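## Task

A foam block sits somewhere in the pantry cabinet. Place it on the cabinet's second level counting up from the bottom, where the cabinet's floor is level one and the lowest shelf is level two, then close the cabinet door. The block must stay put with nothing from the robot supporting it, and the robot must not tip over or finish leaning.

## Robot and tools

Robot: TidyBot++, a wheeled base 0.54 m long, 0.50 m wide and 0.38 m tall on four driven casters, carrying one seven-joint arm with a two-finger gripper. The shoulder sits 0.12 m ahead of the base centre, 0.68 m off the floor. Cameras: base_camera (fixed on the base) and wrist_camera (fisheye, aims where the hand points). The arm begins folded, hand down, reaching at most 0.08 m beyond the base front with the elbow up to 1.15 m high.

Frames: the base frame has its origin on the floor below the base centre, x ahead, y to the left, z up. hand_pose is reported in it and marks the midpoint between the finger pads; its z axis runs out along the fingers and the fingers move along its y axis. The odometry frame is the base frame as it was when the scene began. base_odometry heading is positive leftward, range -3.142 to 3.142, and drifts a few cm and degrees over many moves since it only counts wheel turns. base_tilt is in degrees, forward and right positive, with about 1 degree of fixed bias.

execute_actions: argument actions is a list holding one action or none (empty returns state and pictures only). An action may contain base, joints, or both, plus optional speeds; its motions begin together. base holds exactly one key, each a relative offset from where the base last reported itself, never a pose: translate_m (metres, forward positive, -2 to 2), strafe_m (metres sideways, left positive, -2 to 2), rotate_rad (radians, counter-clockwise from above positive, -6.3 to 6.3). joints is a dictionary of absolute targets by name, in radians except gripper_pos: joint_1_rad (any angle; whole arm about vertical, positive is clockwise from above, opposite to rotate_rad), joint_2_rad shoulder -2.249 to 2.249, joint_3_rad (any angle, upper-arm twist), joint_4_rad elbow -2.579 to 2.579, joint_5_rad (any angle, forearm twist), joint_6_rad wrist -2.099 to 2.099, joint_7_rad (any angle, hand twist; hand down, positive is counter-clockwise from above, at 1.57 fingers open left/right), gripper_pos 0 (open, gap about 85 mm) to 1 (closed, squeezing roughly 96-120 N per finger). Done tolerances: ±0.039 for joints 1-4, ±0.056 for 5-7, ±0.03 gripper. Unbounded joints take the short way, so turn them in steps under half a turn. speeds caps top speed for that action only: translate_m and strafe_m 0.05-0.5 m/s, rotate_rad 0.1-1.57 rad/s (defaults are the maxima). A base move needing over 8.667 s is refused; no action runs beyond 15 s. cameras takes a list of base_camera, wrist_camera or all; omitted or null gives all, [] gives none. Bad keys or values reject the whole call with no motion. Anything omitted from an action may keep pushing toward its previous target.

wait: seconds 0 to 10; nothing new is commanded. zoom_image: camera plus region [x0, y0, x1, y1] in pixels from the image's top-left, at most 504x504, on the latest full image. finished_scene: scene number (1 or 2); ends that scene for good and reports success.

Arm geometry with joint_1_rad 0, joint_3_rad 3.14, joint_5_rad 0: arm stays in the base's x-z plane. Angles from vertical (forward positive): upper arm (0.42 m) = joint_2_rad; forearm (0.31 m) = joint_2_rad - joint_4_rad; hand (0.31 m to hand point) = that minus joint_6_rad. Forward reach from shoulder is the sum of length times sine; height is the sum of length times cosine. A downward hand reaches about 0.94 m high at most, only near the base. Closed fingertips extend about 20 mm beyond the hand point.

Results: base_status and joint_status per motion. done (base: wheels turned fully, slip possible); off_target (stopped short, may still push); contact_stop or time_out (target dropped, holds position). A blocked base shoves hard until timeout and may still say done while short. joint command not followed with a cause line means a self-collision check withheld arm targets (gripper still moves); joints show not_followed and may be retried later. No check guards against hitting the base; ARM HIT flags hard contact. motor_effort gives percent of max, with the action's peak in brackets; readings are noisy. If a result reports a stop, later calls in that reply are skipped. The robot holds the last command while you think.

Accuracy: friction and load leave the hand a cm or two off (more when stretched or loaded). Correct by sending last command plus (wanted minus read). While holding something, never command the angle currently read, as the arm sags further. Trust camera images over hand_pose.

Hazards: catching the arm on something above about 0.8 m while driving can topple the robot; pushing or pulling sideways on a raised hand can lift wheels; retract the arm or back off to level it. Torque sensors over 104.5 N m (joints 1-4) or 51.3 N m (5-7) freeze arm and gripper for 10 s and skip the call's remainder. Holding loads heats motors: MOTOR HOT from 60 °C, and at 75 °C an OVER-TEMPERATURE FAULT lets the arm sink (joints show limit_stop_at_motor_heat; resend targets). Avoid drops, slips, slamming the door, and hard pushes. Camera intrinsics and T_world_to_cam are supplied in OpenCV form with small errors; wrist pose errors grow with arm extension.

Each tool is called after "Call:" as name(argument=value, ...) on one line, values as JSON.

## Session

Call:
execute_actions(actions=[])

Scene clock: 0.00 s.
base_odometry: x=+0.000 y=+0.000 heading=+0.000 (m, m, rad; odometry frame)
base_tilt: forward=+0.7 right=+0.1 (deg)
base_status: not commanded
joint_positions: joint_1_rad=+0.051 joint_2_rad=-0.335 joint_3_rad=+3.125 joint_4_rad=-2.544 joint_5_rad=+0.019 joint_6_rad=-0.830 joint_7_rad=+1.604 gripper_pos=+0.000
joint_status: not commanded
motor_effort: joint_1_rad=-2 joint_2_rad=-2 joint_3_rad=+1 joint_4_rad=+14 joint_5_rad=+1 joint_6_rad=+2 joint_7_rad=+1 (%)
hand_pose: x=+0.2647 y=-0.0086 z=+0.5822 quat_wxyz=(+0.012, +0.999, +0.006, +0.051) (m; base frame)
pictures: base_camera, wrist_camera
Images, in order (width x height): base_camera 644x364, wrist_camera 644x476.

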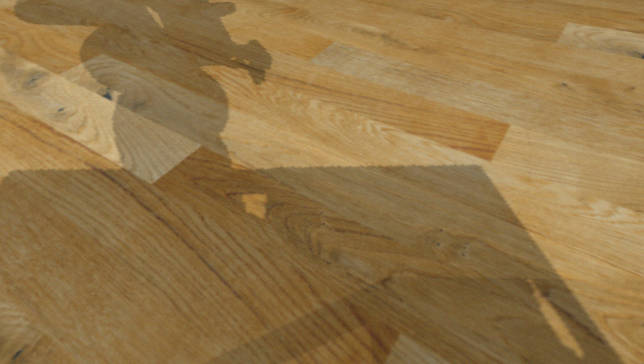

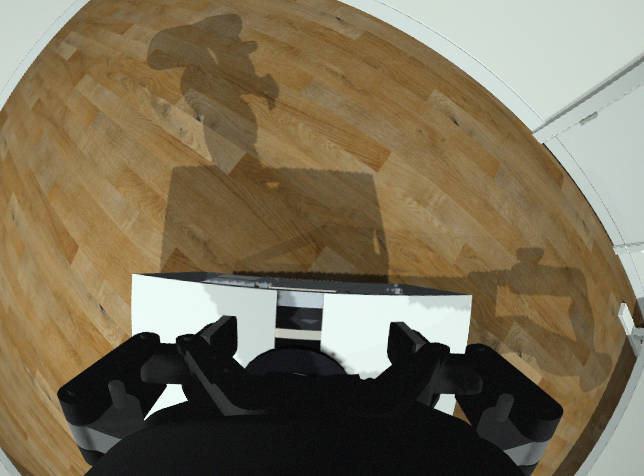

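Call:
execute_actions(actions=[{"joints":{"joint_6_rad":0.45,"joint_1_rad":0},"base":{"rotate_rad":-1.2}}], cameras=["wrist_camera"])

Scene clock: 4.10 s.
base_odometry: x=+0.000 y=+0.000 heading=-1.200 (m, m, rad; odometry frame)
base_tilt: forward=+0.7 right=+0.1 (deg)
base_status: done
joint_positions: joint_1_rad=+0.022 joint_2_rad=-0.335 joint_3_rad=+3.125 joint_4_rad=-2.544 joint_5_rad=+0.019 joint_6_rad=+0.431 joint_7_rad=+1.604 gripper_pos=+0.000
joint_status: all done
motor_effort: joint_1_rad=-1(0) joint_2_rad=-7(7) joint_3_rad=+1(2) joint_4_rad=+20(20) joint_5_rad=+0(1) joint_6_rad=+9(8) joint_7_rad=+1(1) (%)
hand_pose: x=+0.5377 y=+0.0024 z=+0.8278 quat_wxyz=(+0.017, +0.776, +0.022, +0.630) (m; base frame)
pictures: wrist_camera
camera_calibration (this result's frames):
wrist_camera: T_world_to_cam=[[0.0471902, -0.996558, 0.0681631, -0.0712798], [-0.192294, -0.076026, -0.978388, 0.970389], [0.980202, 0.0330629, -0.19522, -0.229282], [0, 0, 0, 1]] pos_world=[0.414707, 0.0103211, 0.909515]
Images, in order (width x height): wrist_camera 644x476.

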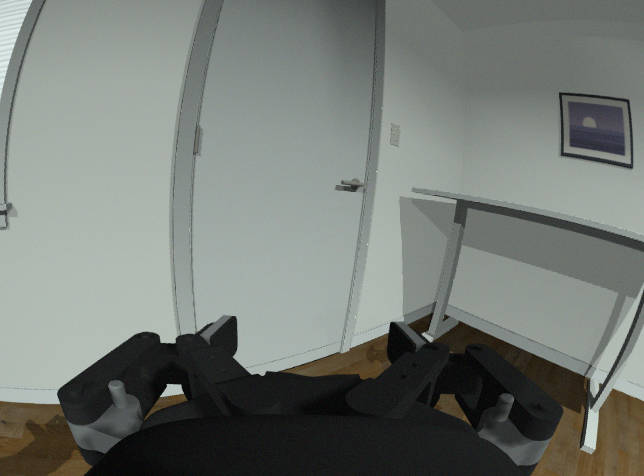

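Call:
execute_actions(actions=[{"base":{"rotate_rad":-2.0}}], cameras=["wrist_camera"])

Call:
execute_actions(actions=[{"base":{"rotate_rad":-1.8}}], cameras=["wrist_camera"])

Scene clock: 10.17 s.
base_odometry: x=+0.000 y=+0.000 heading=+3.084 (m, m, rad; odometry frame)
base_tilt: forward=+0.7 right=+0.1 (deg)
base_status: done
joint_positions: joint_1_rad=+0.017 joint_2_rad=-0.335 joint_3_rad=+3.125 joint_4_rad=-2.544 joint_5_rad=+0.019 joint_6_rad=+0.431 joint_7_rad=+1.604 gripper_pos=+0.000
joint_status: not commanded
motor_effort: joint_1_rad=+0(0) joint_2_rad=-7(7) joint_3_rad=+1(2) joint_4_rad=+20(20) joint_5_rad=+1(0) joint_6_rad=+9(9) joint_7_rad=+1(1) (%)
hand_pose: x=+0.5377 y=+0.0043 z=+0.8278 quat_wxyz=(+0.015, +0.776, +0.024, +0.630) (m; base frame)
pictures: wrist_camera
camera_calibration (this result's frames):
wrist_camera: T_world_to_cam=[[0.0517647, -0.99633, 0.0681632, -0.0718243], [-0.191943, -0.0769082, -0.978388, 0.970348], [0.98004, 0.0375625, -0.19522, -0.229262], [0, 0, 0, 1]] pos_world=[0.414656, 0.0116785, 0.909515]
Images, in order (width x height): wrist_camera 644x476.

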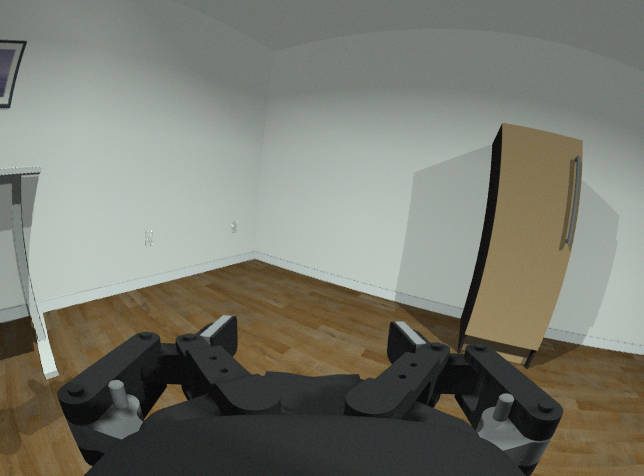

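Scene clock: 12.60 s.
base_odometry: x=+0.000 y=+0.000 heading=+1.285 (m, m, rad; odometry frame)
base_tilt: forward=+0.7 right=+0.1 (deg)
base_status: done
joint_positions: joint_1_rad=+0.015 joint_2_rad=-0.335 joint_3_rad=+3.125 joint_4_rad=-2.544 joint_5_rad=+0.019 joint_6_rad=+0.431 joint_7_rad=+1.604 gripper_pos=+0.000
joint_status: not commanded
motor_effort: joint_1_rad=-1(1) joint_2_rad=-6(8) joint_3_rad=+1(2) joint_4_rad=+20(20) joint_5_rad=+0(1) joint_6_rad=+9(9) joint_7_rad=+1(1) (%)
hand_pose: x=+0.5377 y=+0.0050 z=+0.8278 quat_wxyz=(+0.015, +0.776, +0.024, +0.630) (m; base frame)
pictures: wrist_camera
camera_calibration (this result's frames):
wrist_camera: T_world_to_cam=[[0.0533935, -0.996244, 0.0681632, -0.0720182], [-0.191818, -0.0772219, -0.978388, 0.970332], [0.979977, 0.0391647, -0.195221, -0.229255], [0, 0, 0, 1]] pos_world=[0.414637, 0.0121619, 0.909515]
Images, in order (width x height): wrist_camera 644x476.

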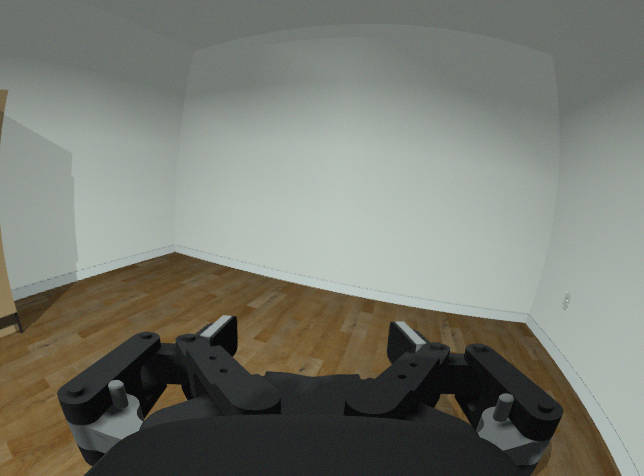

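Call:
execute_actions(actions=[{"base":{"rotate_rad":0.95},"joints":{"joint_6_rad":0.2}}])

Scene clock: 15.87 s.
base_odometry: x=+0.000 y=+0.000 heading=+2.234 (m, m, rad; odometry frame)
base_tilt: forward=+0.7 right=+0.1 (deg)
base_status: done
joint_positions: joint_1_rad=+0.011 joint_2_rad=-0.335 joint_3_rad=+3.124 joint_4_rad=-2.547 joint_5_rad=+0.019 joint_6_rad=+0.221 joint_7_rad=+1.604 gripper_pos=+0.000
joint_status: all done
motor_effort: joint_1_rad=-1(0) joint_2_rad=-6(8) joint_3_rad=+1(2) joint_4_rad=+20(22) joint_5_rad=+0(0) joint_6_rad=+8(10) joint_7_rad=+1(1) (%)
hand_pose: x=+0.5168 y=+0.0050 z=+0.7642 quat_wxyz=(+0.014, +0.839, +0.027, +0.544) (m; base frame)
pictures: base_camera, wrist_camera
camera_calibration (this result's frames):
wrist_camera: T_world_to_cam=[[0.0664431, -0.996081, 0.0583839, -0.06581], [-0.394063, -0.0799524, -0.915599, 0.96065], [0.916679, 0.0378283, -0.397831, -0.0336082], [0, 0, 0, 1]] pos_world=[0.413737, 0.0125255, 0.870042]
Images, in order (width x height): base_camera 644x364, wrist_camera 644x476.

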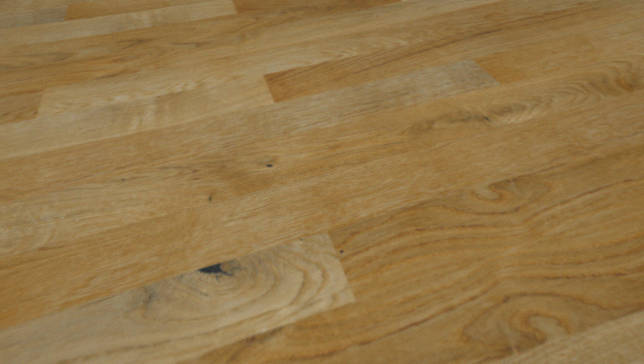

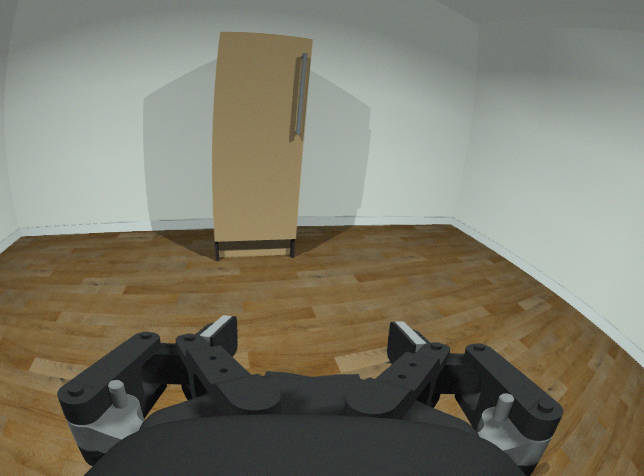

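Call:
execute_actions(actions=[{"base":{"translate_m":1.2},"joints":{"joint_1_rad":0,"joint_2_rad":-0.2,"joint_4_rad":-2.44,"joint_6_rad":0.67,"joint_7_rad":1.57}}])

Scene clock: 22.47 s.
base_odometry: x=-0.740 y=+0.945 heading=+2.235 (m, m, rad; odometry frame)
base_tilt: forward=+0.7 right=+0.1 (deg)
base_status: done
joint_positions: joint_1_rad=+0.011 joint_2_rad=-0.217 joint_3_rad=+3.124 joint_4_rad=-2.451 joint_5_rad=+0.019 joint_6_rad=+0.643 joint_7_rad=+1.600 gripper_pos=+0.000
joint_status: all done
motor_effort: joint_1_rad=-1(1) joint_2_rad=-11(12) joint_3_rad=+1(1) joint_4_rad=+19(23) joint_5_rad=+0(0) joint_6_rad=+9(10) joint_7_rad=+1(1) (%)
hand_pose: x=+0.5871 y=+0.0082 z=+0.8928 quat_wxyz=(+0.011, +0.714, +0.023, +0.700) (m; base frame)
pictures: base_camera, wrist_camera
camera_calibration (this result's frames):
wrist_camera: T_world_to_cam=[[0.0487138, -0.996488, 0.0681114, -0.0730954], [-0.00622061, -0.0684937, -0.997632, 0.951753], [0.998793, 0.0481748, -0.00953535, -0.441999], [0, 0, 0, 1]] pos_world=[0.450947, 0.0136436, 0.950263]
Images, in order (width x height): base_camera 644x364, wrist_camera 644x476.

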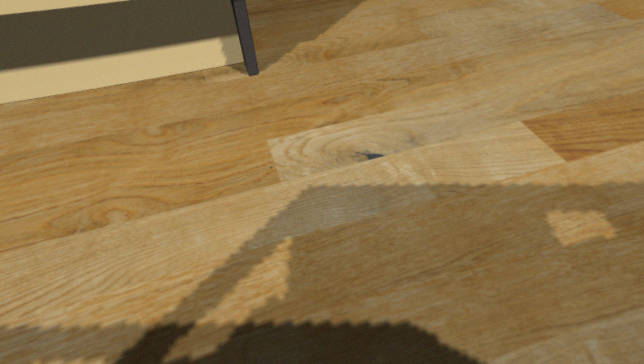

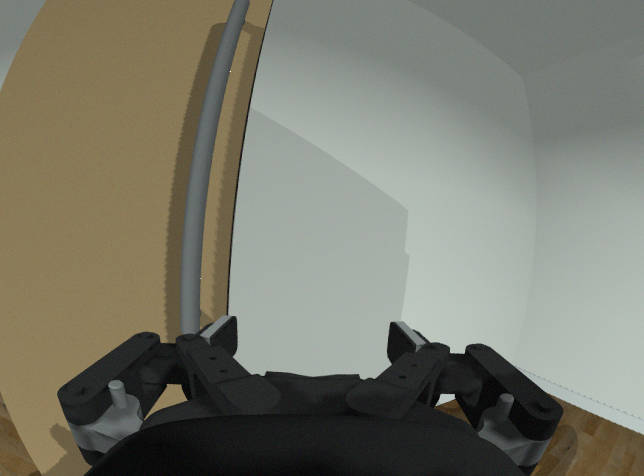

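Call:
execute_actions(actions=[{"base":{"rotate_rad":0.15}}], cameras=[])

Call:
execute_actions(actions=[{"base":{"strafe_m":0.03},"joints":{"joint_2_rad":-0.15,"joint_6_rad":0.72}}])

Scene clock: 27.77 s.
base_odometry: x=-0.740 y=+0.945 heading=+2.385 (m, m, rad; odometry frame)
base_tilt: forward=+0.7 right=+0.1 (deg)
base_status: done
joint_positions: joint_1_rad=+0.010 joint_2_rad=-0.217 joint_3_rad=+3.124 joint_4_rad=-2.451 joint_5_rad=+0.019 joint_6_rad=+0.643 joint_7_rad=+1.600 gripper_pos=+0.000
joint_status: not commanded
motor_effort: joint_1_rad=-1(2) joint_2_rad=-11(12) joint_3_rad=+1(2) joint_4_rad=+20(20) joint_5_rad=-1(0) joint_6_rad=+9(9) joint_7_rad=+1(1) (%)
hand_pose: x=+0.5871 y=+0.0092 z=+0.8928 quat_wxyz=(+0.010, +0.714, +0.024, +0.700) (m; base frame)
pictures: none
No camera images: the call's "cameras" was empty. Leave "cameras" out to get every camera's image.

Scene clock: 28.63 s.
base_odometry: x=-0.761 y=+0.923 heading=+2.386 (m, m, rad; odometry frame)
base_tilt: forward=+0.7 right=+0.1 (deg)
base_status: done
joint_positions: joint_1_rad=+0.009 joint_2_rad=-0.170 joint_3_rad=+3.124 joint_4_rad=-2.451 joint_5_rad=+0.019 joint_6_rad=+0.680 joint_7_rad=+1.600 gripper_pos=+0.000
joint_status: all done
motor_effort: joint_1_rad=-2(0) joint_2_rad=-12(12) joint_3_rad=+1(2) joint_4_rad=+19(20) joint_5_rad=+1(0) joint_6_rad=+9(11) joint_7_rad=+1(1) (%)
hand_pose: x=+0.5971 y=+0.0099 z=+0.8819 quat_wxyz=(+0.009, +0.717, +0.024, +0.696) (m; base frame)
pictures: base_camera, wrist_camera
camera_calibration (this result's frames):
wrist_camera: T_world_to_cam=[[0.0533996, -0.996354, 0.066535, -0.0725352], [-0.0163846, -0.0674953, -0.997585, 0.947075], [0.998439, 0.0521805, -0.0199291, -0.442796], [0, 0, 0, 1]] pos_world=[0.461495, 0.0147577, 0.940789]
Images, in order (width x height): base_camera 644x364, wrist_camera 644x476.

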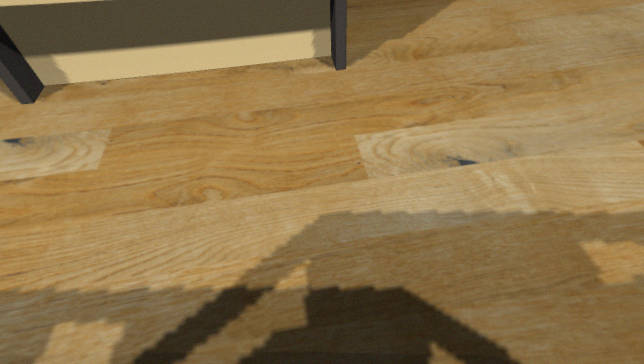

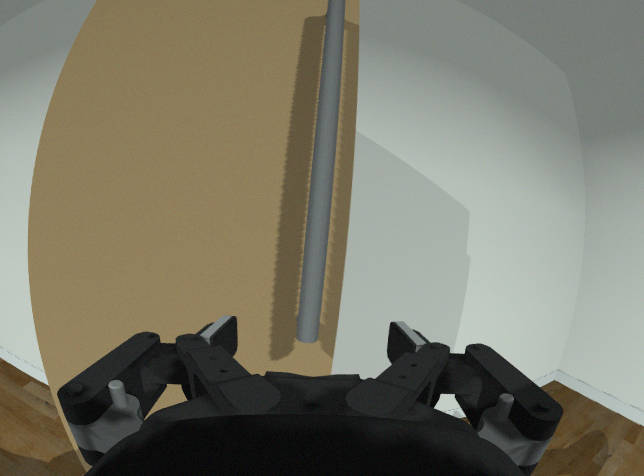

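Call:
execute_actions(actions=[{"base":{"translate_m":0.12},"joints":{"joint_4_rad":-2.38,"joint_6_rad":0.66},"speeds":{"translate_m":0.1}}], cameras=["wrist_camera"])

Scene clock: 32.13 s.
base_odometry: x=-0.849 y=+1.005 heading=+2.386 (m, m, rad; odometry frame)
base_tilt: forward=+0.8 right=+0.1 (deg)
base_status: done
joint_positions: joint_1_rad=+0.009 joint_2_rad=-0.165 joint_3_rad=+3.124 joint_4_rad=-2.394 joint_5_rad=+0.019 joint_6_rad=+0.680 joint_7_rad=+1.600 gripper_pos=+0.000
joint_status: all done
motor_effort: joint_1_rad=-1(0) joint_2_rad=-13(15) joint_3_rad=+1(1) joint_4_rad=+20(21) joint_5_rad=+1(0) joint_6_rad=+9(9) joint_7_rad=+1(1) (%)
hand_pose: x=+0.6094 y=+0.0101 z=+0.9116 quat_wxyz=(+0.009, +0.699, +0.024, +0.715) (m; base frame)
pictures: wrist_camera
camera_calibration (this result's frames):
wrist_camera: T_world_to_cam=[[0.04998, -0.996382, 0.0687377, -0.0749114], [0.0365996, -0.0669503, -0.997085, 0.944202], [0.998079, 0.0523501, 0.033121, -0.502724], [0, 0, 0, 1]] pos_world=[0.470945, 0.0148918, 0.963249]
Images, in order (width x height): wrist_camera 644x476.

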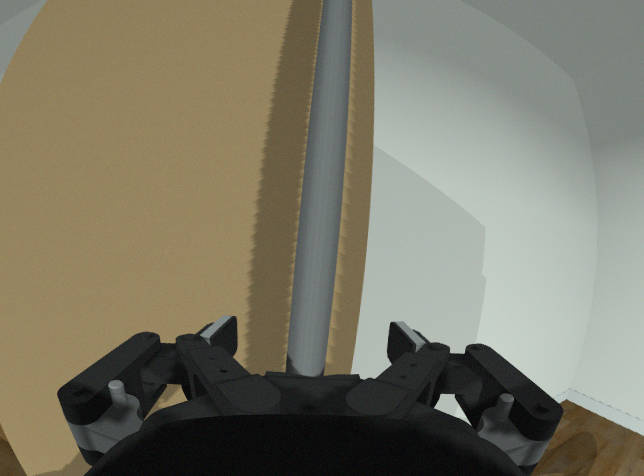

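Call:
execute_actions(actions=[{"base":{"translate_m":0.03},"speeds":{"translate_m":0.05}}], cameras=[])

Call:
execute_actions(actions=[{"joints":{"gripper_pos":1}}], cameras=["wrist_camera"])

Scene clock: 34.67 s.
base_odometry: x=-0.871 y=+1.026 heading=+2.387 (m, m, rad; odometry frame)
base_tilt: forward=+0.8 right=+0.1 (deg)
base_status: done
joint_positions: joint_1_rad=+0.009 joint_2_rad=-0.164 joint_3_rad=+3.124 joint_4_rad=-2.394 joint_5_rad=+0.019 joint_6_rad=+0.680 joint_7_rad=+1.600 gripper_pos=+0.000
joint_status: not commanded
motor_effort: joint_1_rad=-1(0) joint_2_rad=-13(15) joint_3_rad=+1(2) joint_4_rad=+20(21) joint_5_rad=+1(0) joint_6_rad=+9(9) joint_7_rad=+1(1) (%)
hand_pose: x=+0.6097 y=+0.0101 z=+0.9111 quat_wxyz=(+0.009, +0.699, +0.024, +0.715) (m; base frame)
pictures: none
No camera images: the call's "cameras" was empty. Leave "cameras" out to get every camera's image.

Scene clock: 35.77 s.
base_odometry: x=-0.870 y=+1.025 heading=+2.387 (m, m, rad; odometry frame)
base_tilt: forward=+0.8 right=+0.1 (deg)
base_status: not commanded
joint_positions: joint_1_rad=+0.004 joint_2_rad=-0.165 joint_3_rad=+3.123 joint_4_rad=-2.395 joint_5_rad=+0.019 joint_6_rad=+0.680 joint_7_rad=+1.587 gripper_pos=+0.750
joint_status: gripper_pos off_target (ended at +0.750, target +1.000)
motor_effort: joint_1_rad=-2(8) joint_2_rad=-12(12) joint_3_rad=-1(9) joint_4_rad=+23(26) joint_5_rad=+2(5) joint_6_rad=+10(10) joint_7_rad=+2(4) (%)
hand_pose: x=+0.6093 y=+0.0131 z=+0.9110 quat_wxyz=(+0.003, +0.699, +0.022, +0.715) (m; base frame)
pictures: wrist_camera
camera_calibration (this result's frames):
wrist_camera: T_world_to_cam=[[0.0564964, -0.996809, 0.0563831, -0.0645373], [0.0355477, -0.0544292, -0.997885, 0.945], [0.99777, 0.0583812, 0.0323592, -0.501933], [0, 0, 0, 1]] pos_world=[0.470867, 0.0164076, 0.962882]
Images, in order (width x height): wrist_camera 644x476.

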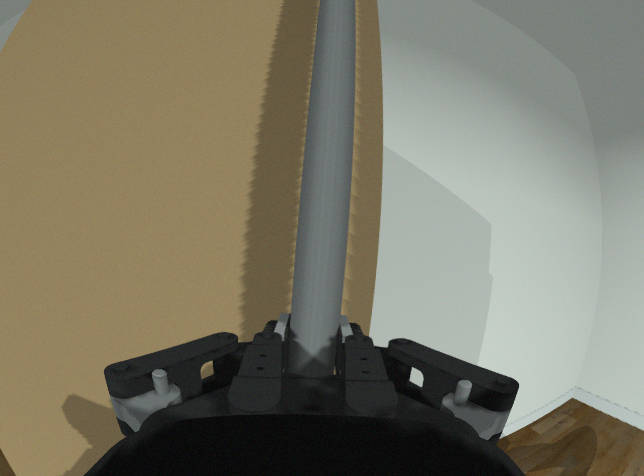

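Call:
execute_actions(actions=[{"base":{"translate_m":-0.13},"speeds":{"translate_m":0.08}}], cameras=[])

Call:
execute_actions(actions=[{"base":{"strafe_m":0.04},"speeds":{"strafe_m":0.08}}], cameras=[])

Call:
execute_actions(actions=[{"base":{"translate_m":-0.12},"speeds":{"translate_m":0.08}}], cameras=[])

Call:
execute_actions(actions=[{"base":{"strafe_m":0.07},"speeds":{"strafe_m":0.08}}])

Scene clock: 39.83 s.
base_odometry: x=-0.776 y=+0.936 heading=+2.387 (m, m, rad; odometry frame)
base_tilt: forward=+0.7 right=+0.1 (deg)
base_status: done
joint_positions: joint_1_rad=-0.003 joint_2_rad=-0.147 joint_3_rad=+3.118 joint_4_rad=-2.378 joint_5_rad=+0.019 joint_6_rad=+0.680 joint_7_rad=+1.579 gripper_pos=+0.753
joint_status: not commanded
motor_effort: joint_1_rad=+2(4) joint_2_rad=-17(20) joint_3_rad=+3(5) joint_4_rad=+17(23) joint_5_rad=+1(5) joint_6_rad=+9(12) joint_7_rad=+4(4) (%)
hand_pose: x=+0.6163 y=+0.0189 z=+0.9113 quat_wxyz=(-0.004, +0.700, +0.023, +0.714) (m; base frame)
pictures: none
No camera images: the call's "cameras" was empty. Leave "cameras" out to get every camera's image.

Scene clock: 40.83 s.
base_odometry: x=-0.803 y=+0.907 heading=+2.386 (m, m, rad; odometry frame)
base_tilt: forward=+0.7 right=+0.1 (deg)
base_status: done
joint_positions: joint_1_rad=+0.031 joint_2_rad=-0.147 joint_3_rad=+3.159 joint_4_rad=-2.378 joint_5_rad=+0.018 joint_6_rad=+0.680 joint_7_rad=+1.579 gripper_pos=+0.753
joint_status: not commanded
motor_effort: joint_1_rad=-8(10) joint_2_rad=-14(17) joint_3_rad=-6(8) joint_4_rad=+21(22) joint_5_rad=+5(6) joint_6_rad=+11(11) joint_7_rad=+3(4) (%)
hand_pose: x=+0.6167 y=-0.0196 z=+0.9113 quat_wxyz=(+0.020, +0.700, -0.006, +0.714) (m; base frame)
pictures: none
No camera images: the call's "cameras" was empty. Leave "cameras" out to get every camera's image.

Scene clock: 42.87 s.
base_odometry: x=-0.716 y=+0.825 heading=+2.386 (m, m, rad; odometry frame)
base_tilt: forward=+0.7 right=+0.1 (deg)
base_status: done
joint_positions: joint_1_rad=-0.002 joint_2_rad=-0.146 joint_3_rad=+3.119 joint_4_rad=-2.377 joint_5_rad=+0.018 joint_6_rad=+0.680 joint_7_rad=+1.579 gripper_pos=+0.756
joint_status: not commanded
motor_effort: joint_1_rad=+1(8) joint_2_rad=-17(20) joint_3_rad=+2(6) joint_4_rad=+16(22) joint_5_rad=+3(4) joint_6_rad=+9(12) joint_7_rad=+4(4) (%)
hand_pose: x=+0.6169 y=+0.0178 z=+0.9113 quat_wxyz=(-0.003, +0.700, +0.022, +0.714) (m; base frame)
pictures: none
No camera images: the call's "cameras" was empty. Leave "cameras" out to get every camera's image.

Scene clock: 44.27 s.
base_odometry: x=-0.763 y=+0.774 heading=+2.386 (m, m, rad; odometry frame)
base_tilt: forward=+0.7 right=+0.1 (deg)
base_status: done
joint_positions: joint_1_rad=+0.057 joint_2_rad=-0.146 joint_3_rad=+3.183 joint_4_rad=-2.378 joint_5_rad=+0.003 joint_6_rad=+0.680 joint_7_rad=+1.579 gripper_pos=+0.756
joint_status: not commanded
motor_effort: joint_1_rad=-13(14) joint_2_rad=-11(17) joint_3_rad=-11(13) joint_4_rad=+21(23) joint_5_rad=+7(9) joint_6_rad=+9(11) joint_7_rad=+2(4) (%)
hand_pose: x=+0.6153 y=-0.0484 z=+0.9113 quat_wxyz=(+0.036, +0.700, -0.032, +0.713) (m; base frame)
pictures: base_camera, wrist_camera
camera_calibration (this result's frames):
wrist_camera: T_world_to_cam=[[-0.0663582, -0.997444, 0.026504, -0.0234724], [0.0295778, -0.0285173, -0.999156, 0.947789], [0.997357, -0.0655183, 0.0313946, -0.509231], [0, 0, 0, 1]] pos_world=[0.478295, -0.029748, 0.963598]
Images, in order (width x height): base_camera 644x364, wrist_camera 644x476.

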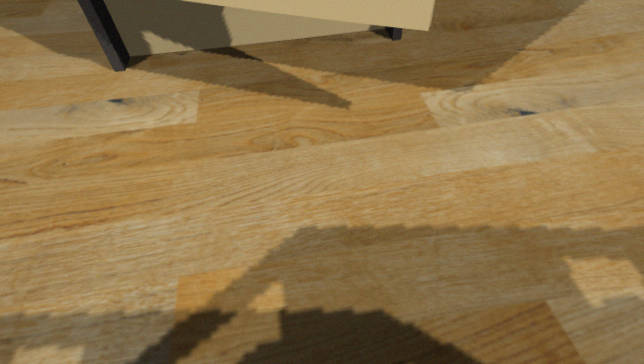

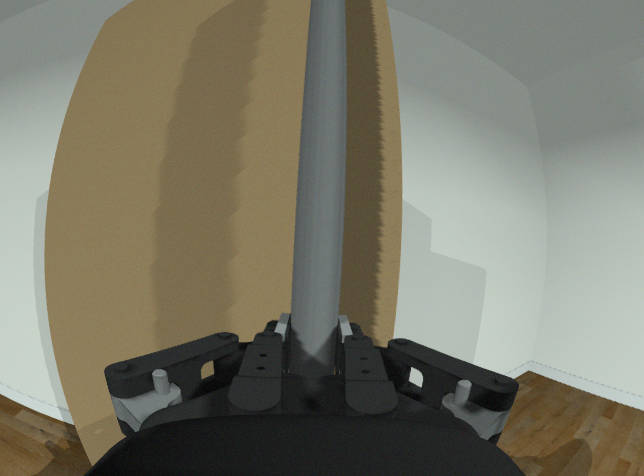

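Call:
execute_actions(actions=[{"base":{"translate_m":-0.11},"speeds":{"translate_m":0.08}}], cameras=[])

Call:
execute_actions(actions=[{"base":{"strafe_m":0.06},"speeds":{"strafe_m":0.08}}], cameras=[])

Call:
execute_actions(actions=[{"joints":{"gripper_pos":0.3}}], cameras=[])

Call:
execute_actions(actions=[{"base":{"translate_m":-0.2},"joints":{"joint_1_rad":0,"joint_3_rad":3.14}}], cameras=[])

Call:
execute_actions(actions=[{"base":{"strafe_m":-0.3}}])

Scene clock: 48.63 s.
base_odometry: x=-0.684 y=+0.698 heading=+2.386 (m, m, rad; odometry frame)
base_tilt: forward=+0.8 right=+0.1 (deg)
base_status: done
joint_positions: joint_1_rad=-0.006 joint_2_rad=-0.145 joint_3_rad=+3.116 joint_4_rad=-2.376 joint_5_rad=+0.003 joint_6_rad=+0.680 joint_7_rad=+1.579 gripper_pos=+0.759
joint_status: not commanded
motor_effort: joint_1_rad=+0(12) joint_2_rad=-15(20) joint_3_rad=+2(10) joint_4_rad=+16(23) joint_5_rad=+2(7) joint_6_rad=+8(12) joint_7_rad=+3(3) (%)
hand_pose: x=+0.6172 y=+0.0180 z=+0.9113 quat_wxyz=(-0.006, +0.700, +0.016, +0.714) (m; base frame)
pictures: none
No camera images: the call's "cameras" was empty. Leave "cameras" out to get every camera's image.

Scene clock: 49.90 s.
base_odometry: x=-0.724 y=+0.655 heading=+2.386 (m, m, rad; odometry frame)
base_tilt: forward=+0.7 right=+0.1 (deg)
base_status: done
joint_positions: joint_1_rad=+0.043 joint_2_rad=-0.160 joint_3_rad=+3.169 joint_4_rad=-2.390 joint_5_rad=+0.003 joint_6_rad=+0.680 joint_7_rad=+1.579 gripper_pos=+0.759
joint_status: not commanded
motor_effort: joint_1_rad=-9(12) joint_2_rad=-7(16) joint_3_rad=-7(10) joint_4_rad=+24(26) joint_5_rad=+6(7) joint_6_rad=+9(10) joint_7_rad=+2(3) (%)
hand_pose: x=+0.6109 y=-0.0337 z=+0.9112 quat_wxyz=(+0.027, +0.699, -0.022, +0.714) (m; base frame)
pictures: none
No camera images: the call's "cameras" was empty. Leave "cameras" out to get every camera's image.

Scene clock: 50.90 s.
base_odometry: x=-0.725 y=+0.655 heading=+2.386 (m, m, rad; odometry frame)
base_tilt: forward=+0.7 right=+0.1 (deg)
base_status: not commanded
joint_positions: joint_1_rad=+0.018 joint_2_rad=-0.158 joint_3_rad=+3.138 joint_4_rad=-2.388 joint_5_rad=+0.003 joint_6_rad=+0.680 joint_7_rad=+1.579 gripper_pos=+0.300
joint_status: all done
motor_effort: joint_1_rad=+0(9) joint_2_rad=-14(15) joint_3_rad=+1(8) joint_4_rad=+20(24) joint_5_rad=+0(6) joint_6_rad=+9(10) joint_7_rad=+1(2) (%)
hand_pose: x=+0.6123 y=-0.0052 z=+0.9112 quat_wxyz=(+0.009, +0.700, -0.001, +0.714) (m; base frame)
pictures: none
No camera images: the call's "cameras" was empty. Leave "cameras" out to get every camera's image.

Scene clock: 52.53 s.
base_odometry: x=-0.579 y=+0.517 heading=+2.386 (m, m, rad; odometry frame)
base_tilt: forward=+0.7 right=+0.1 (deg)
base_status: done
joint_positions: joint_1_rad=+0.018 joint_2_rad=-0.158 joint_3_rad=+3.140 joint_4_rad=-2.388 joint_5_rad=+0.003 joint_6_rad=+0.680 joint_7_rad=+1.579 gripper_pos=+0.300
joint_status: all done
motor_effort: joint_1_rad=+0(1) joint_2_rad=-13(16) joint_3_rad=+1(1) joint_4_rad=+20(21) joint_5_rad=+0(1) joint_6_rad=+9(10) joint_7_rad=+1(1) (%)
hand_pose: x=+0.6125 y=-0.0065 z=+0.9109 quat_wxyz=(+0.009, +0.700, -0.002, +0.714) (m; base frame)
pictures: none
No camera images: the call's "cameras" was empty. Leave "cameras" out to get every camera's image.

Scene clock: 54.47 s.
base_odometry: x=-0.373 y=+0.736 heading=+2.386 (m, m, rad; odometry frame)
base_tilt: forward=+0.8 right=+0.1 (deg)
base_status: done
joint_positions: joint_1_rad=+0.016 joint_2_rad=-0.158 joint_3_rad=+3.141 joint_4_rad=-2.388 joint_5_rad=+0.003 joint_6_rad=+0.680 joint_7_rad=+1.579 gripper_pos=+0.300
joint_status: not commanded
motor_effort: joint_1_rad=-1(2) joint_2_rad=-13(13) joint_3_rad=+1(2) joint_4_rad=+20(20) joint_5_rad=+0(0) joint_6_rad=+9(9) joint_7_rad=+1(1) (%)
hand_pose: x=+0.6126 y=-0.0057 z=+0.9109 quat_wxyz=(+0.009, +0.700, -0.001, +0.714) (m; base frame)
pictures: base_camera, wrist_camera
camera_calibration (this result's frames):
wrist_camera: T_world_to_cam=[[0.0162922, -0.99934, 0.0324783, -0.0371133], [0.0325092, -0.031936, -0.998961, 0.946726], [0.999339, 0.0173311, 0.0319674, -0.504896], [0, 0, 0, 1]] pos_world=[0.47439, 0.0018963, 0.963088]
Images, in order (width x height): base_camera 644x364, wrist_camera 644x476.

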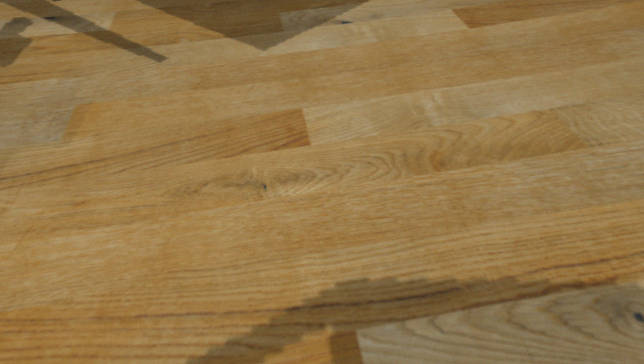

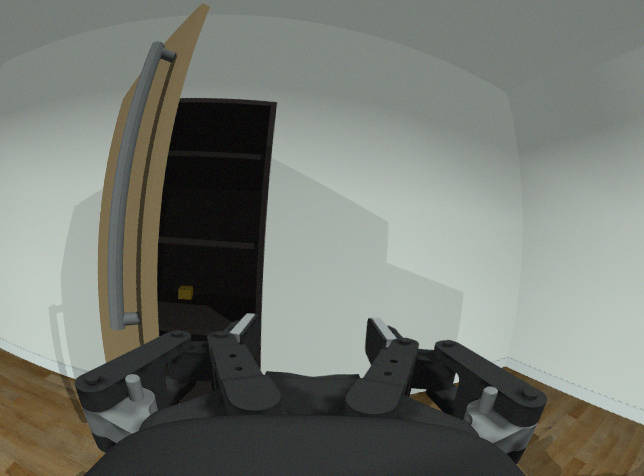

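Call:
execute_actions(actions=[{"base":{"translate_m":0.38},"joints":{"gripper_pos":1}}], cameras=[])

Call:
execute_actions(actions=[{"base":{"strafe_m":0.5},"speeds":{"strafe_m":0.12}}])

Scene clock: 58.20 s.
base_odometry: x=-0.649 y=+0.997 heading=+2.385 (m, m, rad; odometry frame)
base_tilt: forward=+0.8 right=+0.1 (deg)
base_status: done
joint_positions: joint_1_rad=+0.016 joint_2_rad=-0.155 joint_3_rad=+3.141 joint_4_rad=-2.388 joint_5_rad=+0.003 joint_6_rad=+0.680 joint_7_rad=+1.579 gripper_pos=+0.999
joint_status: all done
motor_effort: joint_1_rad=+0(2) joint_2_rad=-13(17) joint_3_rad=+1(1) joint_4_rad=+20(21) joint_5_rad=+0(0) joint_6_rad=+9(10) joint_7_rad=+1(1) (%)
hand_pose: x=+0.6132 y=-0.0057 z=+0.9095 quat_wxyz=(+0.009, +0.701, -0.001, +0.713) (m; base frame)
pictures: none
No camera images: the call's "cameras" was empty. Leave "cameras" out to get every camera's image.

Scene clock: 63.00 s.
base_odometry: x=-0.992 y=+0.633 heading=+2.386 (m, m, rad; odometry frame)
base_tilt: forward=+0.6 right=+0.1 (deg)
base_status: done
joint_positions: joint_1_rad=+0.091 joint_2_rad=-0.132 joint_3_rad=+3.242 joint_4_rad=-2.361 joint_5_rad=+0.005 joint_6_rad=+0.680 joint_7_rad=+1.579 gripper_pos=+0.999
joint_status: not commanded
motor_effort: joint_1_rad=-18(21) joint_2_rad=-17(22) joint_3_rad=-18(21) joint_4_rad=+17(23) joint_5_rad=-1(4) joint_6_rad=+9(10) joint_7_rad=+1(1) (%)
hand_pose: x=+0.6158 y=-0.0962 z=+0.9134 quat_wxyz=(+0.067, +0.696, -0.066, +0.711) (m; base frame)
pictures: base_camera, wrist_camera
camera_calibration (this result's frames):
wrist_camera: T_world_to_cam=[[-0.156216, -0.987493, 0.0213217, -0.0101541], [0.0298236, -0.0262926, -0.999209, 0.948613], [0.987273, -0.155456, 0.033558, -0.517252], [0, 0, 0, 1]] pos_world=[0.480792, -0.0654956, 0.965437]
Images, in order (width x height): base_camera 644x364, wrist_camera 644x476.

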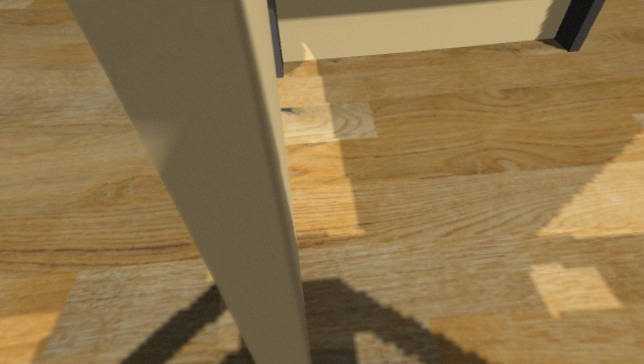

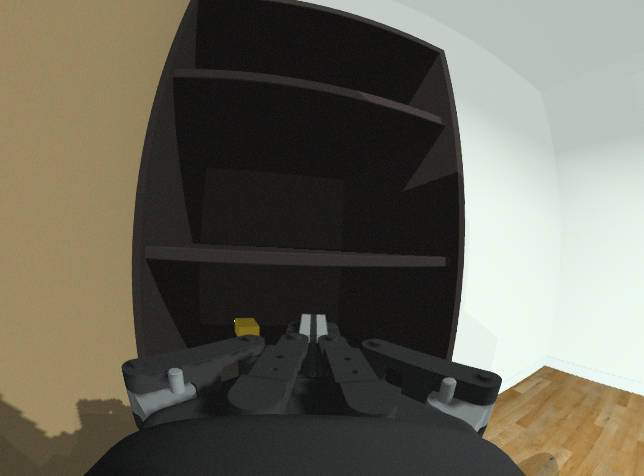

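Call:
execute_actions(actions=[{"base":{"strafe_m":-0.3},"joints":{"joint_1_rad":0,"joint_3_rad":3.14,"joint_2_rad":-0.35,"joint_4_rad":-2.45,"joint_6_rad":0.2,"gripper_pos":0}}])

Scene clock: 67.93 s.
base_odometry: x=-0.786 y=+0.851 heading=+2.385 (m, m, rad; odometry frame)
base_tilt: forward=+0.7 right=+0.1 (deg)
base_status: done
joint_positions: joint_1_rad=-0.001 joint_2_rad=-0.333 joint_3_rad=+3.134 joint_4_rad=-2.433 joint_5_rad=+0.005 joint_6_rad=+0.235 joint_7_rad=+1.579 gripper_pos=+0.000
joint_status: all done
motor_effort: joint_1_rad=-1(19) joint_2_rad=-8(20) joint_3_rad=+1(18) joint_4_rad=+21(21) joint_5_rad=+0(2) joint_6_rad=+9(9) joint_7_rad=+1(1) (%)
hand_pose: x=+0.5506 y=+0.0058 z=+0.8307 quat_wxyz=(+0.002, +0.803, +0.010, +0.596) (m; base frame)
pictures: base_camera, wrist_camera
camera_calibration (this result's frames):
wrist_camera: T_world_to_cam=[[0.0491228, -0.998439, 0.0265669, -0.03517], [-0.276416, -0.0391501, -0.96024, 1.00699], [0.959782, 0.0398262, -0.277908, -0.161564], [0, 0, 0, 1]] pos_world=[0.435143, 0.0107432, 0.92299]
Images, in order (width x height): base_camera 644x364, wrist_camera 644x476.

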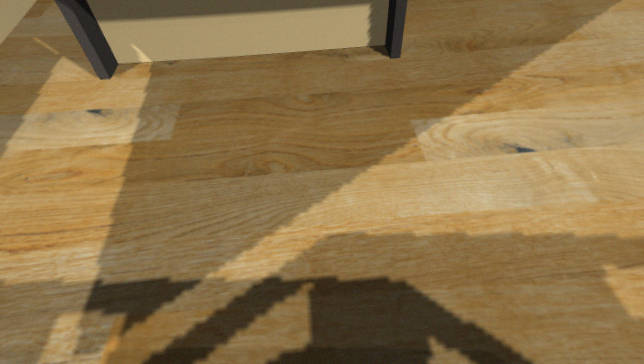

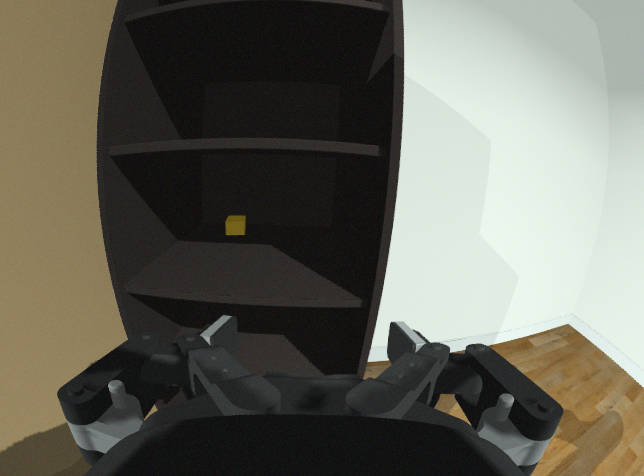

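Call:
execute_actions(actions=[{"base":{"translate_m":-0.12}}], cameras=[])

Call:
execute_actions(actions=[{"base":{"strafe_m":0.12},"joints":{"joint_1_rad":-0.1,"joint_2_rad":0.59,"joint_4_rad":-2.094,"joint_6_rad":1.11}}])

Scene clock: 74.40 s.
base_odometry: x=-0.698 y=+0.769 heading=+2.385 (m, m, rad; odometry frame)
base_tilt: forward=+0.7 right=+0.1 (deg)
base_status: done
joint_positions: joint_1_rad=-0.001 joint_2_rad=-0.340 joint_3_rad=+3.134 joint_4_rad=-2.434 joint_5_rad=+0.005 joint_6_rad=+0.235 joint_7_rad=+1.579 gripper_pos=+0.000
joint_status: not commanded
motor_effort: joint_1_rad=-2(2) joint_2_rad=-7(12) joint_3_rad=+1(1) joint_4_rad=+21(22) joint_5_rad=+0(0) joint_6_rad=+9(9) joint_7_rad=+1(1) (%)
hand_pose: x=+0.5493 y=+0.0058 z=+0.8328 quat_wxyz=(+0.002, +0.801, +0.010, +0.598) (m; base frame)
pictures: none
No camera images: the call's "cameras" was empty. Leave "cameras" out to get every camera's image.

Scene clock: 76.63 s.
base_odometry: x=-0.781 y=+0.681 heading=+2.385 (m, m, rad; odometry frame)
base_tilt: forward=+0.8 right=+0.1 (deg)
base_status: done
joint_positions: joint_1_rad=-0.078 joint_2_rad=+0.572 joint_3_rad=+3.134 joint_4_rad=-2.117 joint_5_rad=+0.005 joint_6_rad=+1.069 joint_7_rad=+1.579 gripper_pos=+0.000
joint_status: all done
motor_effort: joint_1_rad=-1(1) joint_2_rad=-33(34) joint_3_rad=+0(2) joint_4_rad=+13(21) joint_5_rad=+0(0) joint_6_rad=+9(10) joint_7_rad=+1(1) (%)
hand_pose: x=+0.7924 y=+0.0598 z=+0.7375 quat_wxyz=(-0.029, +0.723, +0.035, +0.689) (m; base frame)
pictures: base_camera, wrist_camera
camera_calibration (this result's frames):
wrist_camera: T_world_to_cam=[[0.121245, -0.992276, 0.0262458, -0.0479755], [-0.0338293, -0.0305562, -0.99896, 0.822204], [0.992046, 0.120231, -0.0372727, -0.629499], [0, 0, 0, 1]] pos_world=[0.658124, 0.0532039, 0.799145]
Images, in order (width x height): base_camera 644x364, wrist_camera 644x476.

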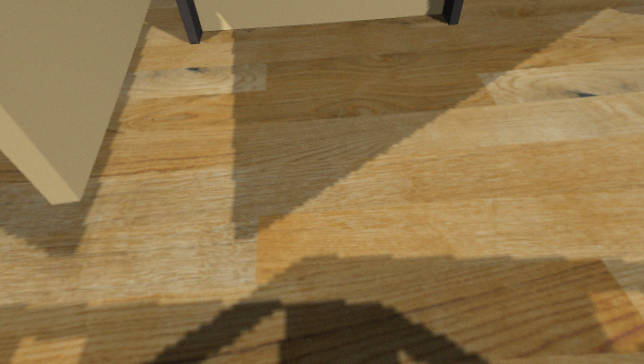

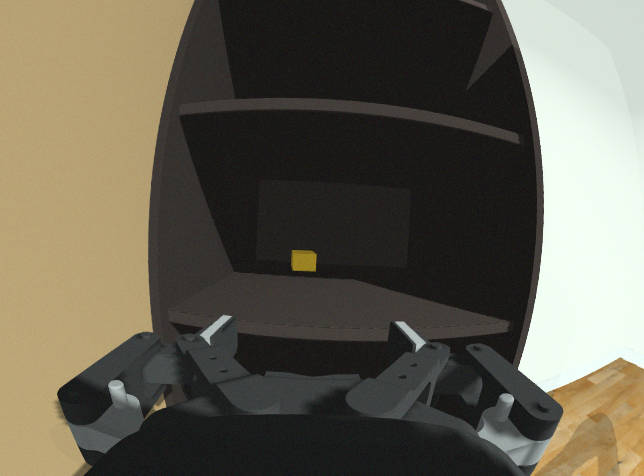

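Call:
execute_actions(actions=[{"base":{"strafe_m":-0.05},"joints":{"joint_1_rad":-0.29,"joint_2_rad":0.63,"joint_6_rad":1.1}}], cameras=[])

Call:
execute_actions(actions=[{"base":{"translate_m":0.35},"speeds":{"translate_m":0.2}}])

Scene clock: 83.23 s.
base_odometry: x=-0.747 y=+0.718 heading=+2.385 (m, m, rad; odometry frame)
base_tilt: forward=+0.8 right=+0.1 (deg)
base_status: done
joint_positions: joint_1_rad=-0.281 joint_2_rad=+0.606 joint_3_rad=+3.135 joint_4_rad=-2.117 joint_5_rad=+0.005 joint_6_rad=+1.070 joint_7_rad=+1.579 gripper_pos=+0.000
joint_status: all done
motor_effort: joint_1_rad=-1(5) joint_2_rad=-34(35) joint_3_rad=+0(1) joint_4_rad=+13(14) joint_5_rad=+0(0) joint_6_rad=+9(10) joint_7_rad=+1(1) (%)
hand_pose: x=+0.7683 y=+0.1941 z=+0.7147 quat_wxyz=(-0.096, +0.728, +0.109, +0.670) (m; base frame)
pictures: none
No camera images: the call's "cameras" was empty. Leave "cameras" out to get every camera's image.

Scene clock: 88.00 s.
base_odometry: x=-0.841 y=+0.807 heading=+2.391 (m, m, rad; odometry frame)
base_tilt: forward=+0.8 right=+0.0 (deg)
base_status: translate_m time_out (by the wheels' count: +0.130 of +0.350)
joint_positions: joint_1_rad=-0.282 joint_2_rad=+0.619 joint_3_rad=+3.140 joint_4_rad=-2.103 joint_5_rad=+0.005 joint_6_rad=+1.072 joint_7_rad=+1.579 gripper_pos=+0.000
joint_status: not commanded
motor_effort: joint_1_rad=-1(18) joint_2_rad=-34(51) joint_3_rad=+0(9) joint_4_rad=+13(18) joint_5_rad=+0(5) joint_6_rad=+9(12) joint_7_rad=+1(1) (%)
hand_pose: x=+0.7733 y=+0.1935 z=+0.7126 quat_wxyz=(-0.094, +0.727, +0.109, +0.672) (m; base frame)
pictures: base_camera, wrist_camera
camera_calibration (this result's frames):
wrist_camera: T_world_to_cam=[[0.315256, -0.948602, 0.0277156, -0.0718826], [-0.0557379, -0.0476625, -0.997307, 0.819851], [0.947368, 0.312862, -0.067899, -0.608513], [0, 0, 0, 1]] pos_world=[0.644844, 0.161269, 0.778318]
Images, in order (width x height): base_camera 644x364, wrist_camera 644x476.

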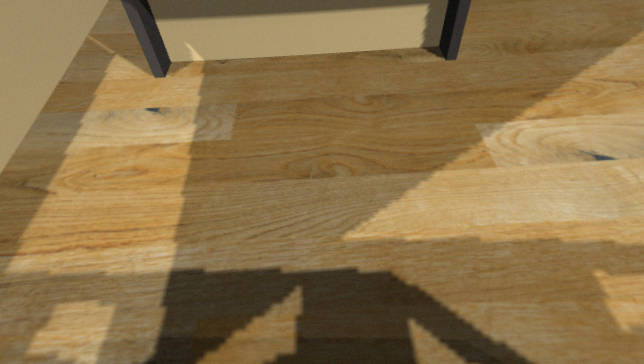

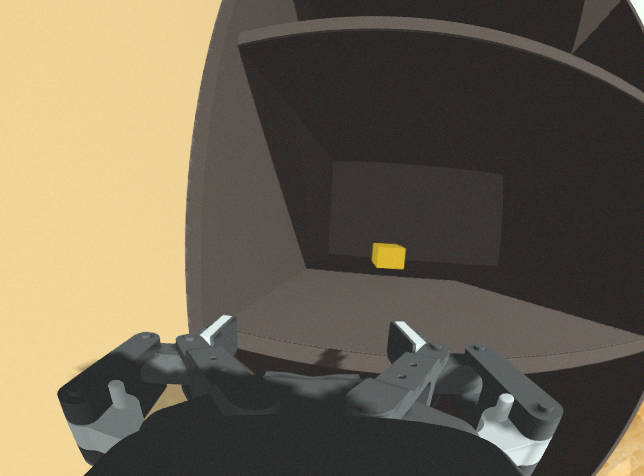

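Call:
execute_actions(actions=[{"base":{"translate_m":-0.08}}], cameras=[])

Call:
execute_actions(actions=[{"base":{"strafe_m":-0.06},"joints":{"joint_2_rad":0.57,"joint_6_rad":1.13}}], cameras=[])

Call:
execute_actions(actions=[{"base":{"translate_m":0.2},"speeds":{"translate_m":0.1}}])

Scene clock: 92.30 s.
base_odometry: x=-0.783 y=+0.752 heading=+2.391 (m, m, rad; odometry frame)
base_tilt: forward=+0.8 right=+0.1 (deg)
base_status: done
joint_positions: joint_1_rad=-0.282 joint_2_rad=+0.619 joint_3_rad=+3.140 joint_4_rad=-2.103 joint_5_rad=+0.005 joint_6_rad=+1.072 joint_7_rad=+1.579 gripper_pos=+0.000
joint_status: not commanded
motor_effort: joint_1_rad=-1(1) joint_2_rad=-34(38) joint_3_rad=+0(1) joint_4_rad=+13(14) joint_5_rad=+0(0) joint_6_rad=+9(10) joint_7_rad=+1(1) (%)
hand_pose: x=+0.7734 y=+0.1935 z=+0.7126 quat_wxyz=(-0.094, +0.727, +0.109, +0.672) (m; base frame)
pictures: none
No camera images: the call's "cameras" was empty. Leave "cameras" out to get every camera's image.

Scene clock: 93.37 s.
base_odometry: x=-0.742 y=+0.796 heading=+2.391 (m, m, rad; odometry frame)
base_tilt: forward=+0.8 right=+0.1 (deg)
base_status: done
joint_positions: joint_1_rad=-0.281 joint_2_rad=+0.585 joint_3_rad=+3.140 joint_4_rad=-2.103 joint_5_rad=+0.005 joint_6_rad=+1.092 joint_7_rad=+1.579 gripper_pos=+0.000
joint_status: all done
motor_effort: joint_1_rad=-1(4) joint_2_rad=-34(37) joint_3_rad=+0(1) joint_4_rad=+13(14) joint_5_rad=+0(1) joint_6_rad=+9(10) joint_7_rad=+1(1) (%)
hand_pose: x=+0.7724 y=+0.1925 z=+0.7419 quat_wxyz=(-0.096, +0.708, +0.106, +0.691) (m; base frame)
pictures: none
No camera images: the call's "cameras" was empty. Leave "cameras" out to get every camera's image.

Scene clock: 95.93 s.
base_odometry: x=-0.888 y=+0.933 heading=+2.391 (m, m, rad; odometry frame)
base_tilt: forward=+0.8 right=+0.0 (deg)
base_status: done
joint_positions: joint_1_rad=-0.281 joint_2_rad=+0.585 joint_3_rad=+3.140 joint_4_rad=-2.103 joint_5_rad=+0.005 joint_6_rad=+1.092 joint_7_rad=+1.579 gripper_pos=+0.000
joint_status: not commanded
motor_effort: joint_1_rad=-1(1) joint_2_rad=-34(36) joint_3_rad=+0(0) joint_4_rad=+13(14) joint_5_rad=+1(0) joint_6_rad=+9(10) joint_7_rad=+1(1) (%)
hand_pose: x=+0.7724 y=+0.1925 z=+0.7421 quat_wxyz=(-0.096, +0.708, +0.106, +0.691) (m; base frame)
pictures: base_camera, wrist_camera
camera_calibration (this result's frames):
wrist_camera: T_world_to_cam=[[0.312751, -0.949361, 0.0299973, -0.072971], [-0.00340742, -0.0327028, -0.999459, 0.807535], [0.949829, 0.31248, -0.0134627, -0.647578], [0, 0, 0, 1]] pos_world=[0.640662, 0.159488, 0.800569]
Images, in order (width x height): base_camera 644x364, wrist_camera 644x476.

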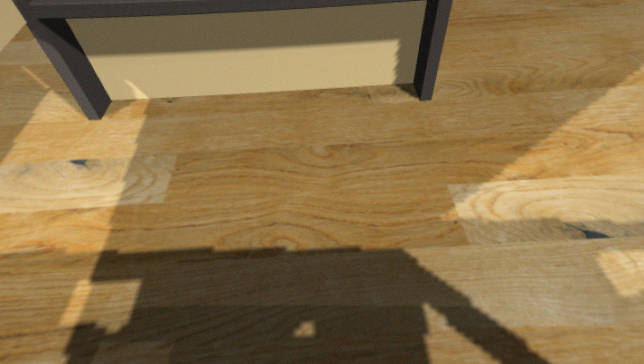

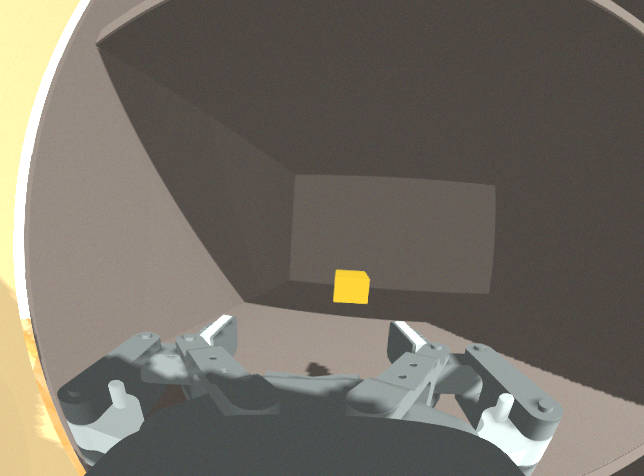

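Call:
execute_actions(actions=[{"base":{"translate_m":0.2},"joints":{"joint_1_rad":-0.34},"speeds":{"translate_m":0.1}}])

Scene clock: 100.07 s.
base_odometry: x=-1.034 y=+1.070 heading=+2.390 (m, m, rad; odometry frame)
base_tilt: forward=+0.8 right=+0.1 (deg)
base_status: done
joint_positions: joint_1_rad=-0.327 joint_2_rad=+0.585 joint_3_rad=+3.140 joint_4_rad=-2.103 joint_5_rad=+0.005 joint_6_rad=+1.092 joint_7_rad=+1.579 gripper_pos=+0.000
joint_status: all done
motor_effort: joint_1_rad=-1(2) joint_2_rad=-34(36) joint_3_rad=+0(1) joint_4_rad=+14(15) joint_5_rad=+0(0) joint_6_rad=+9(10) joint_7_rad=+1(1) (%)
hand_pose: x=+0.7630 y=+0.2221 z=+0.7422 quat_wxyz=(-0.112, +0.706, +0.122, +0.689) (m; base frame)
pictures: base_camera, wrist_camera
camera_calibration (this result's frames):
wrist_camera: T_world_to_cam=[[0.355699, -0.934119, 0.0300028, -0.0780857], [-0.00175879, -0.0327713, -0.999461, 0.807307], [0.934599, 0.355454, -0.0132996, -0.645909], [0, 0, 0, 1]] pos_world=[0.632861, 0.183106, 0.800625]
Images, in order (width x height): base_camera 644x364, wrist_camera 644x476.

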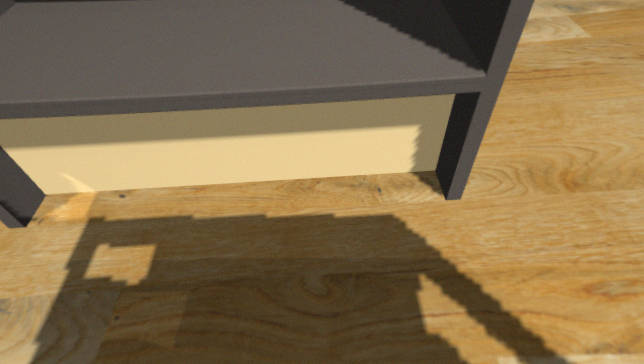

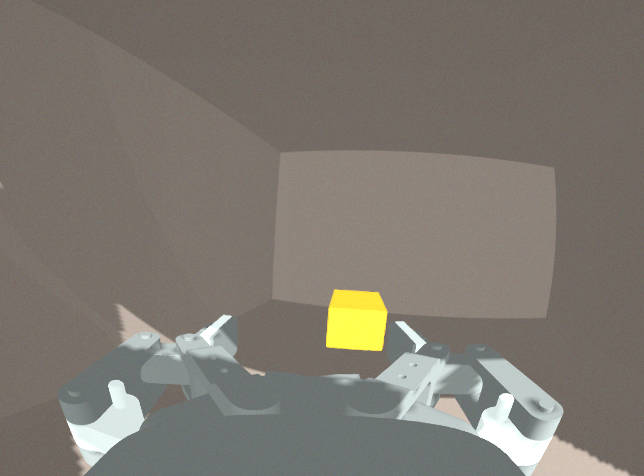

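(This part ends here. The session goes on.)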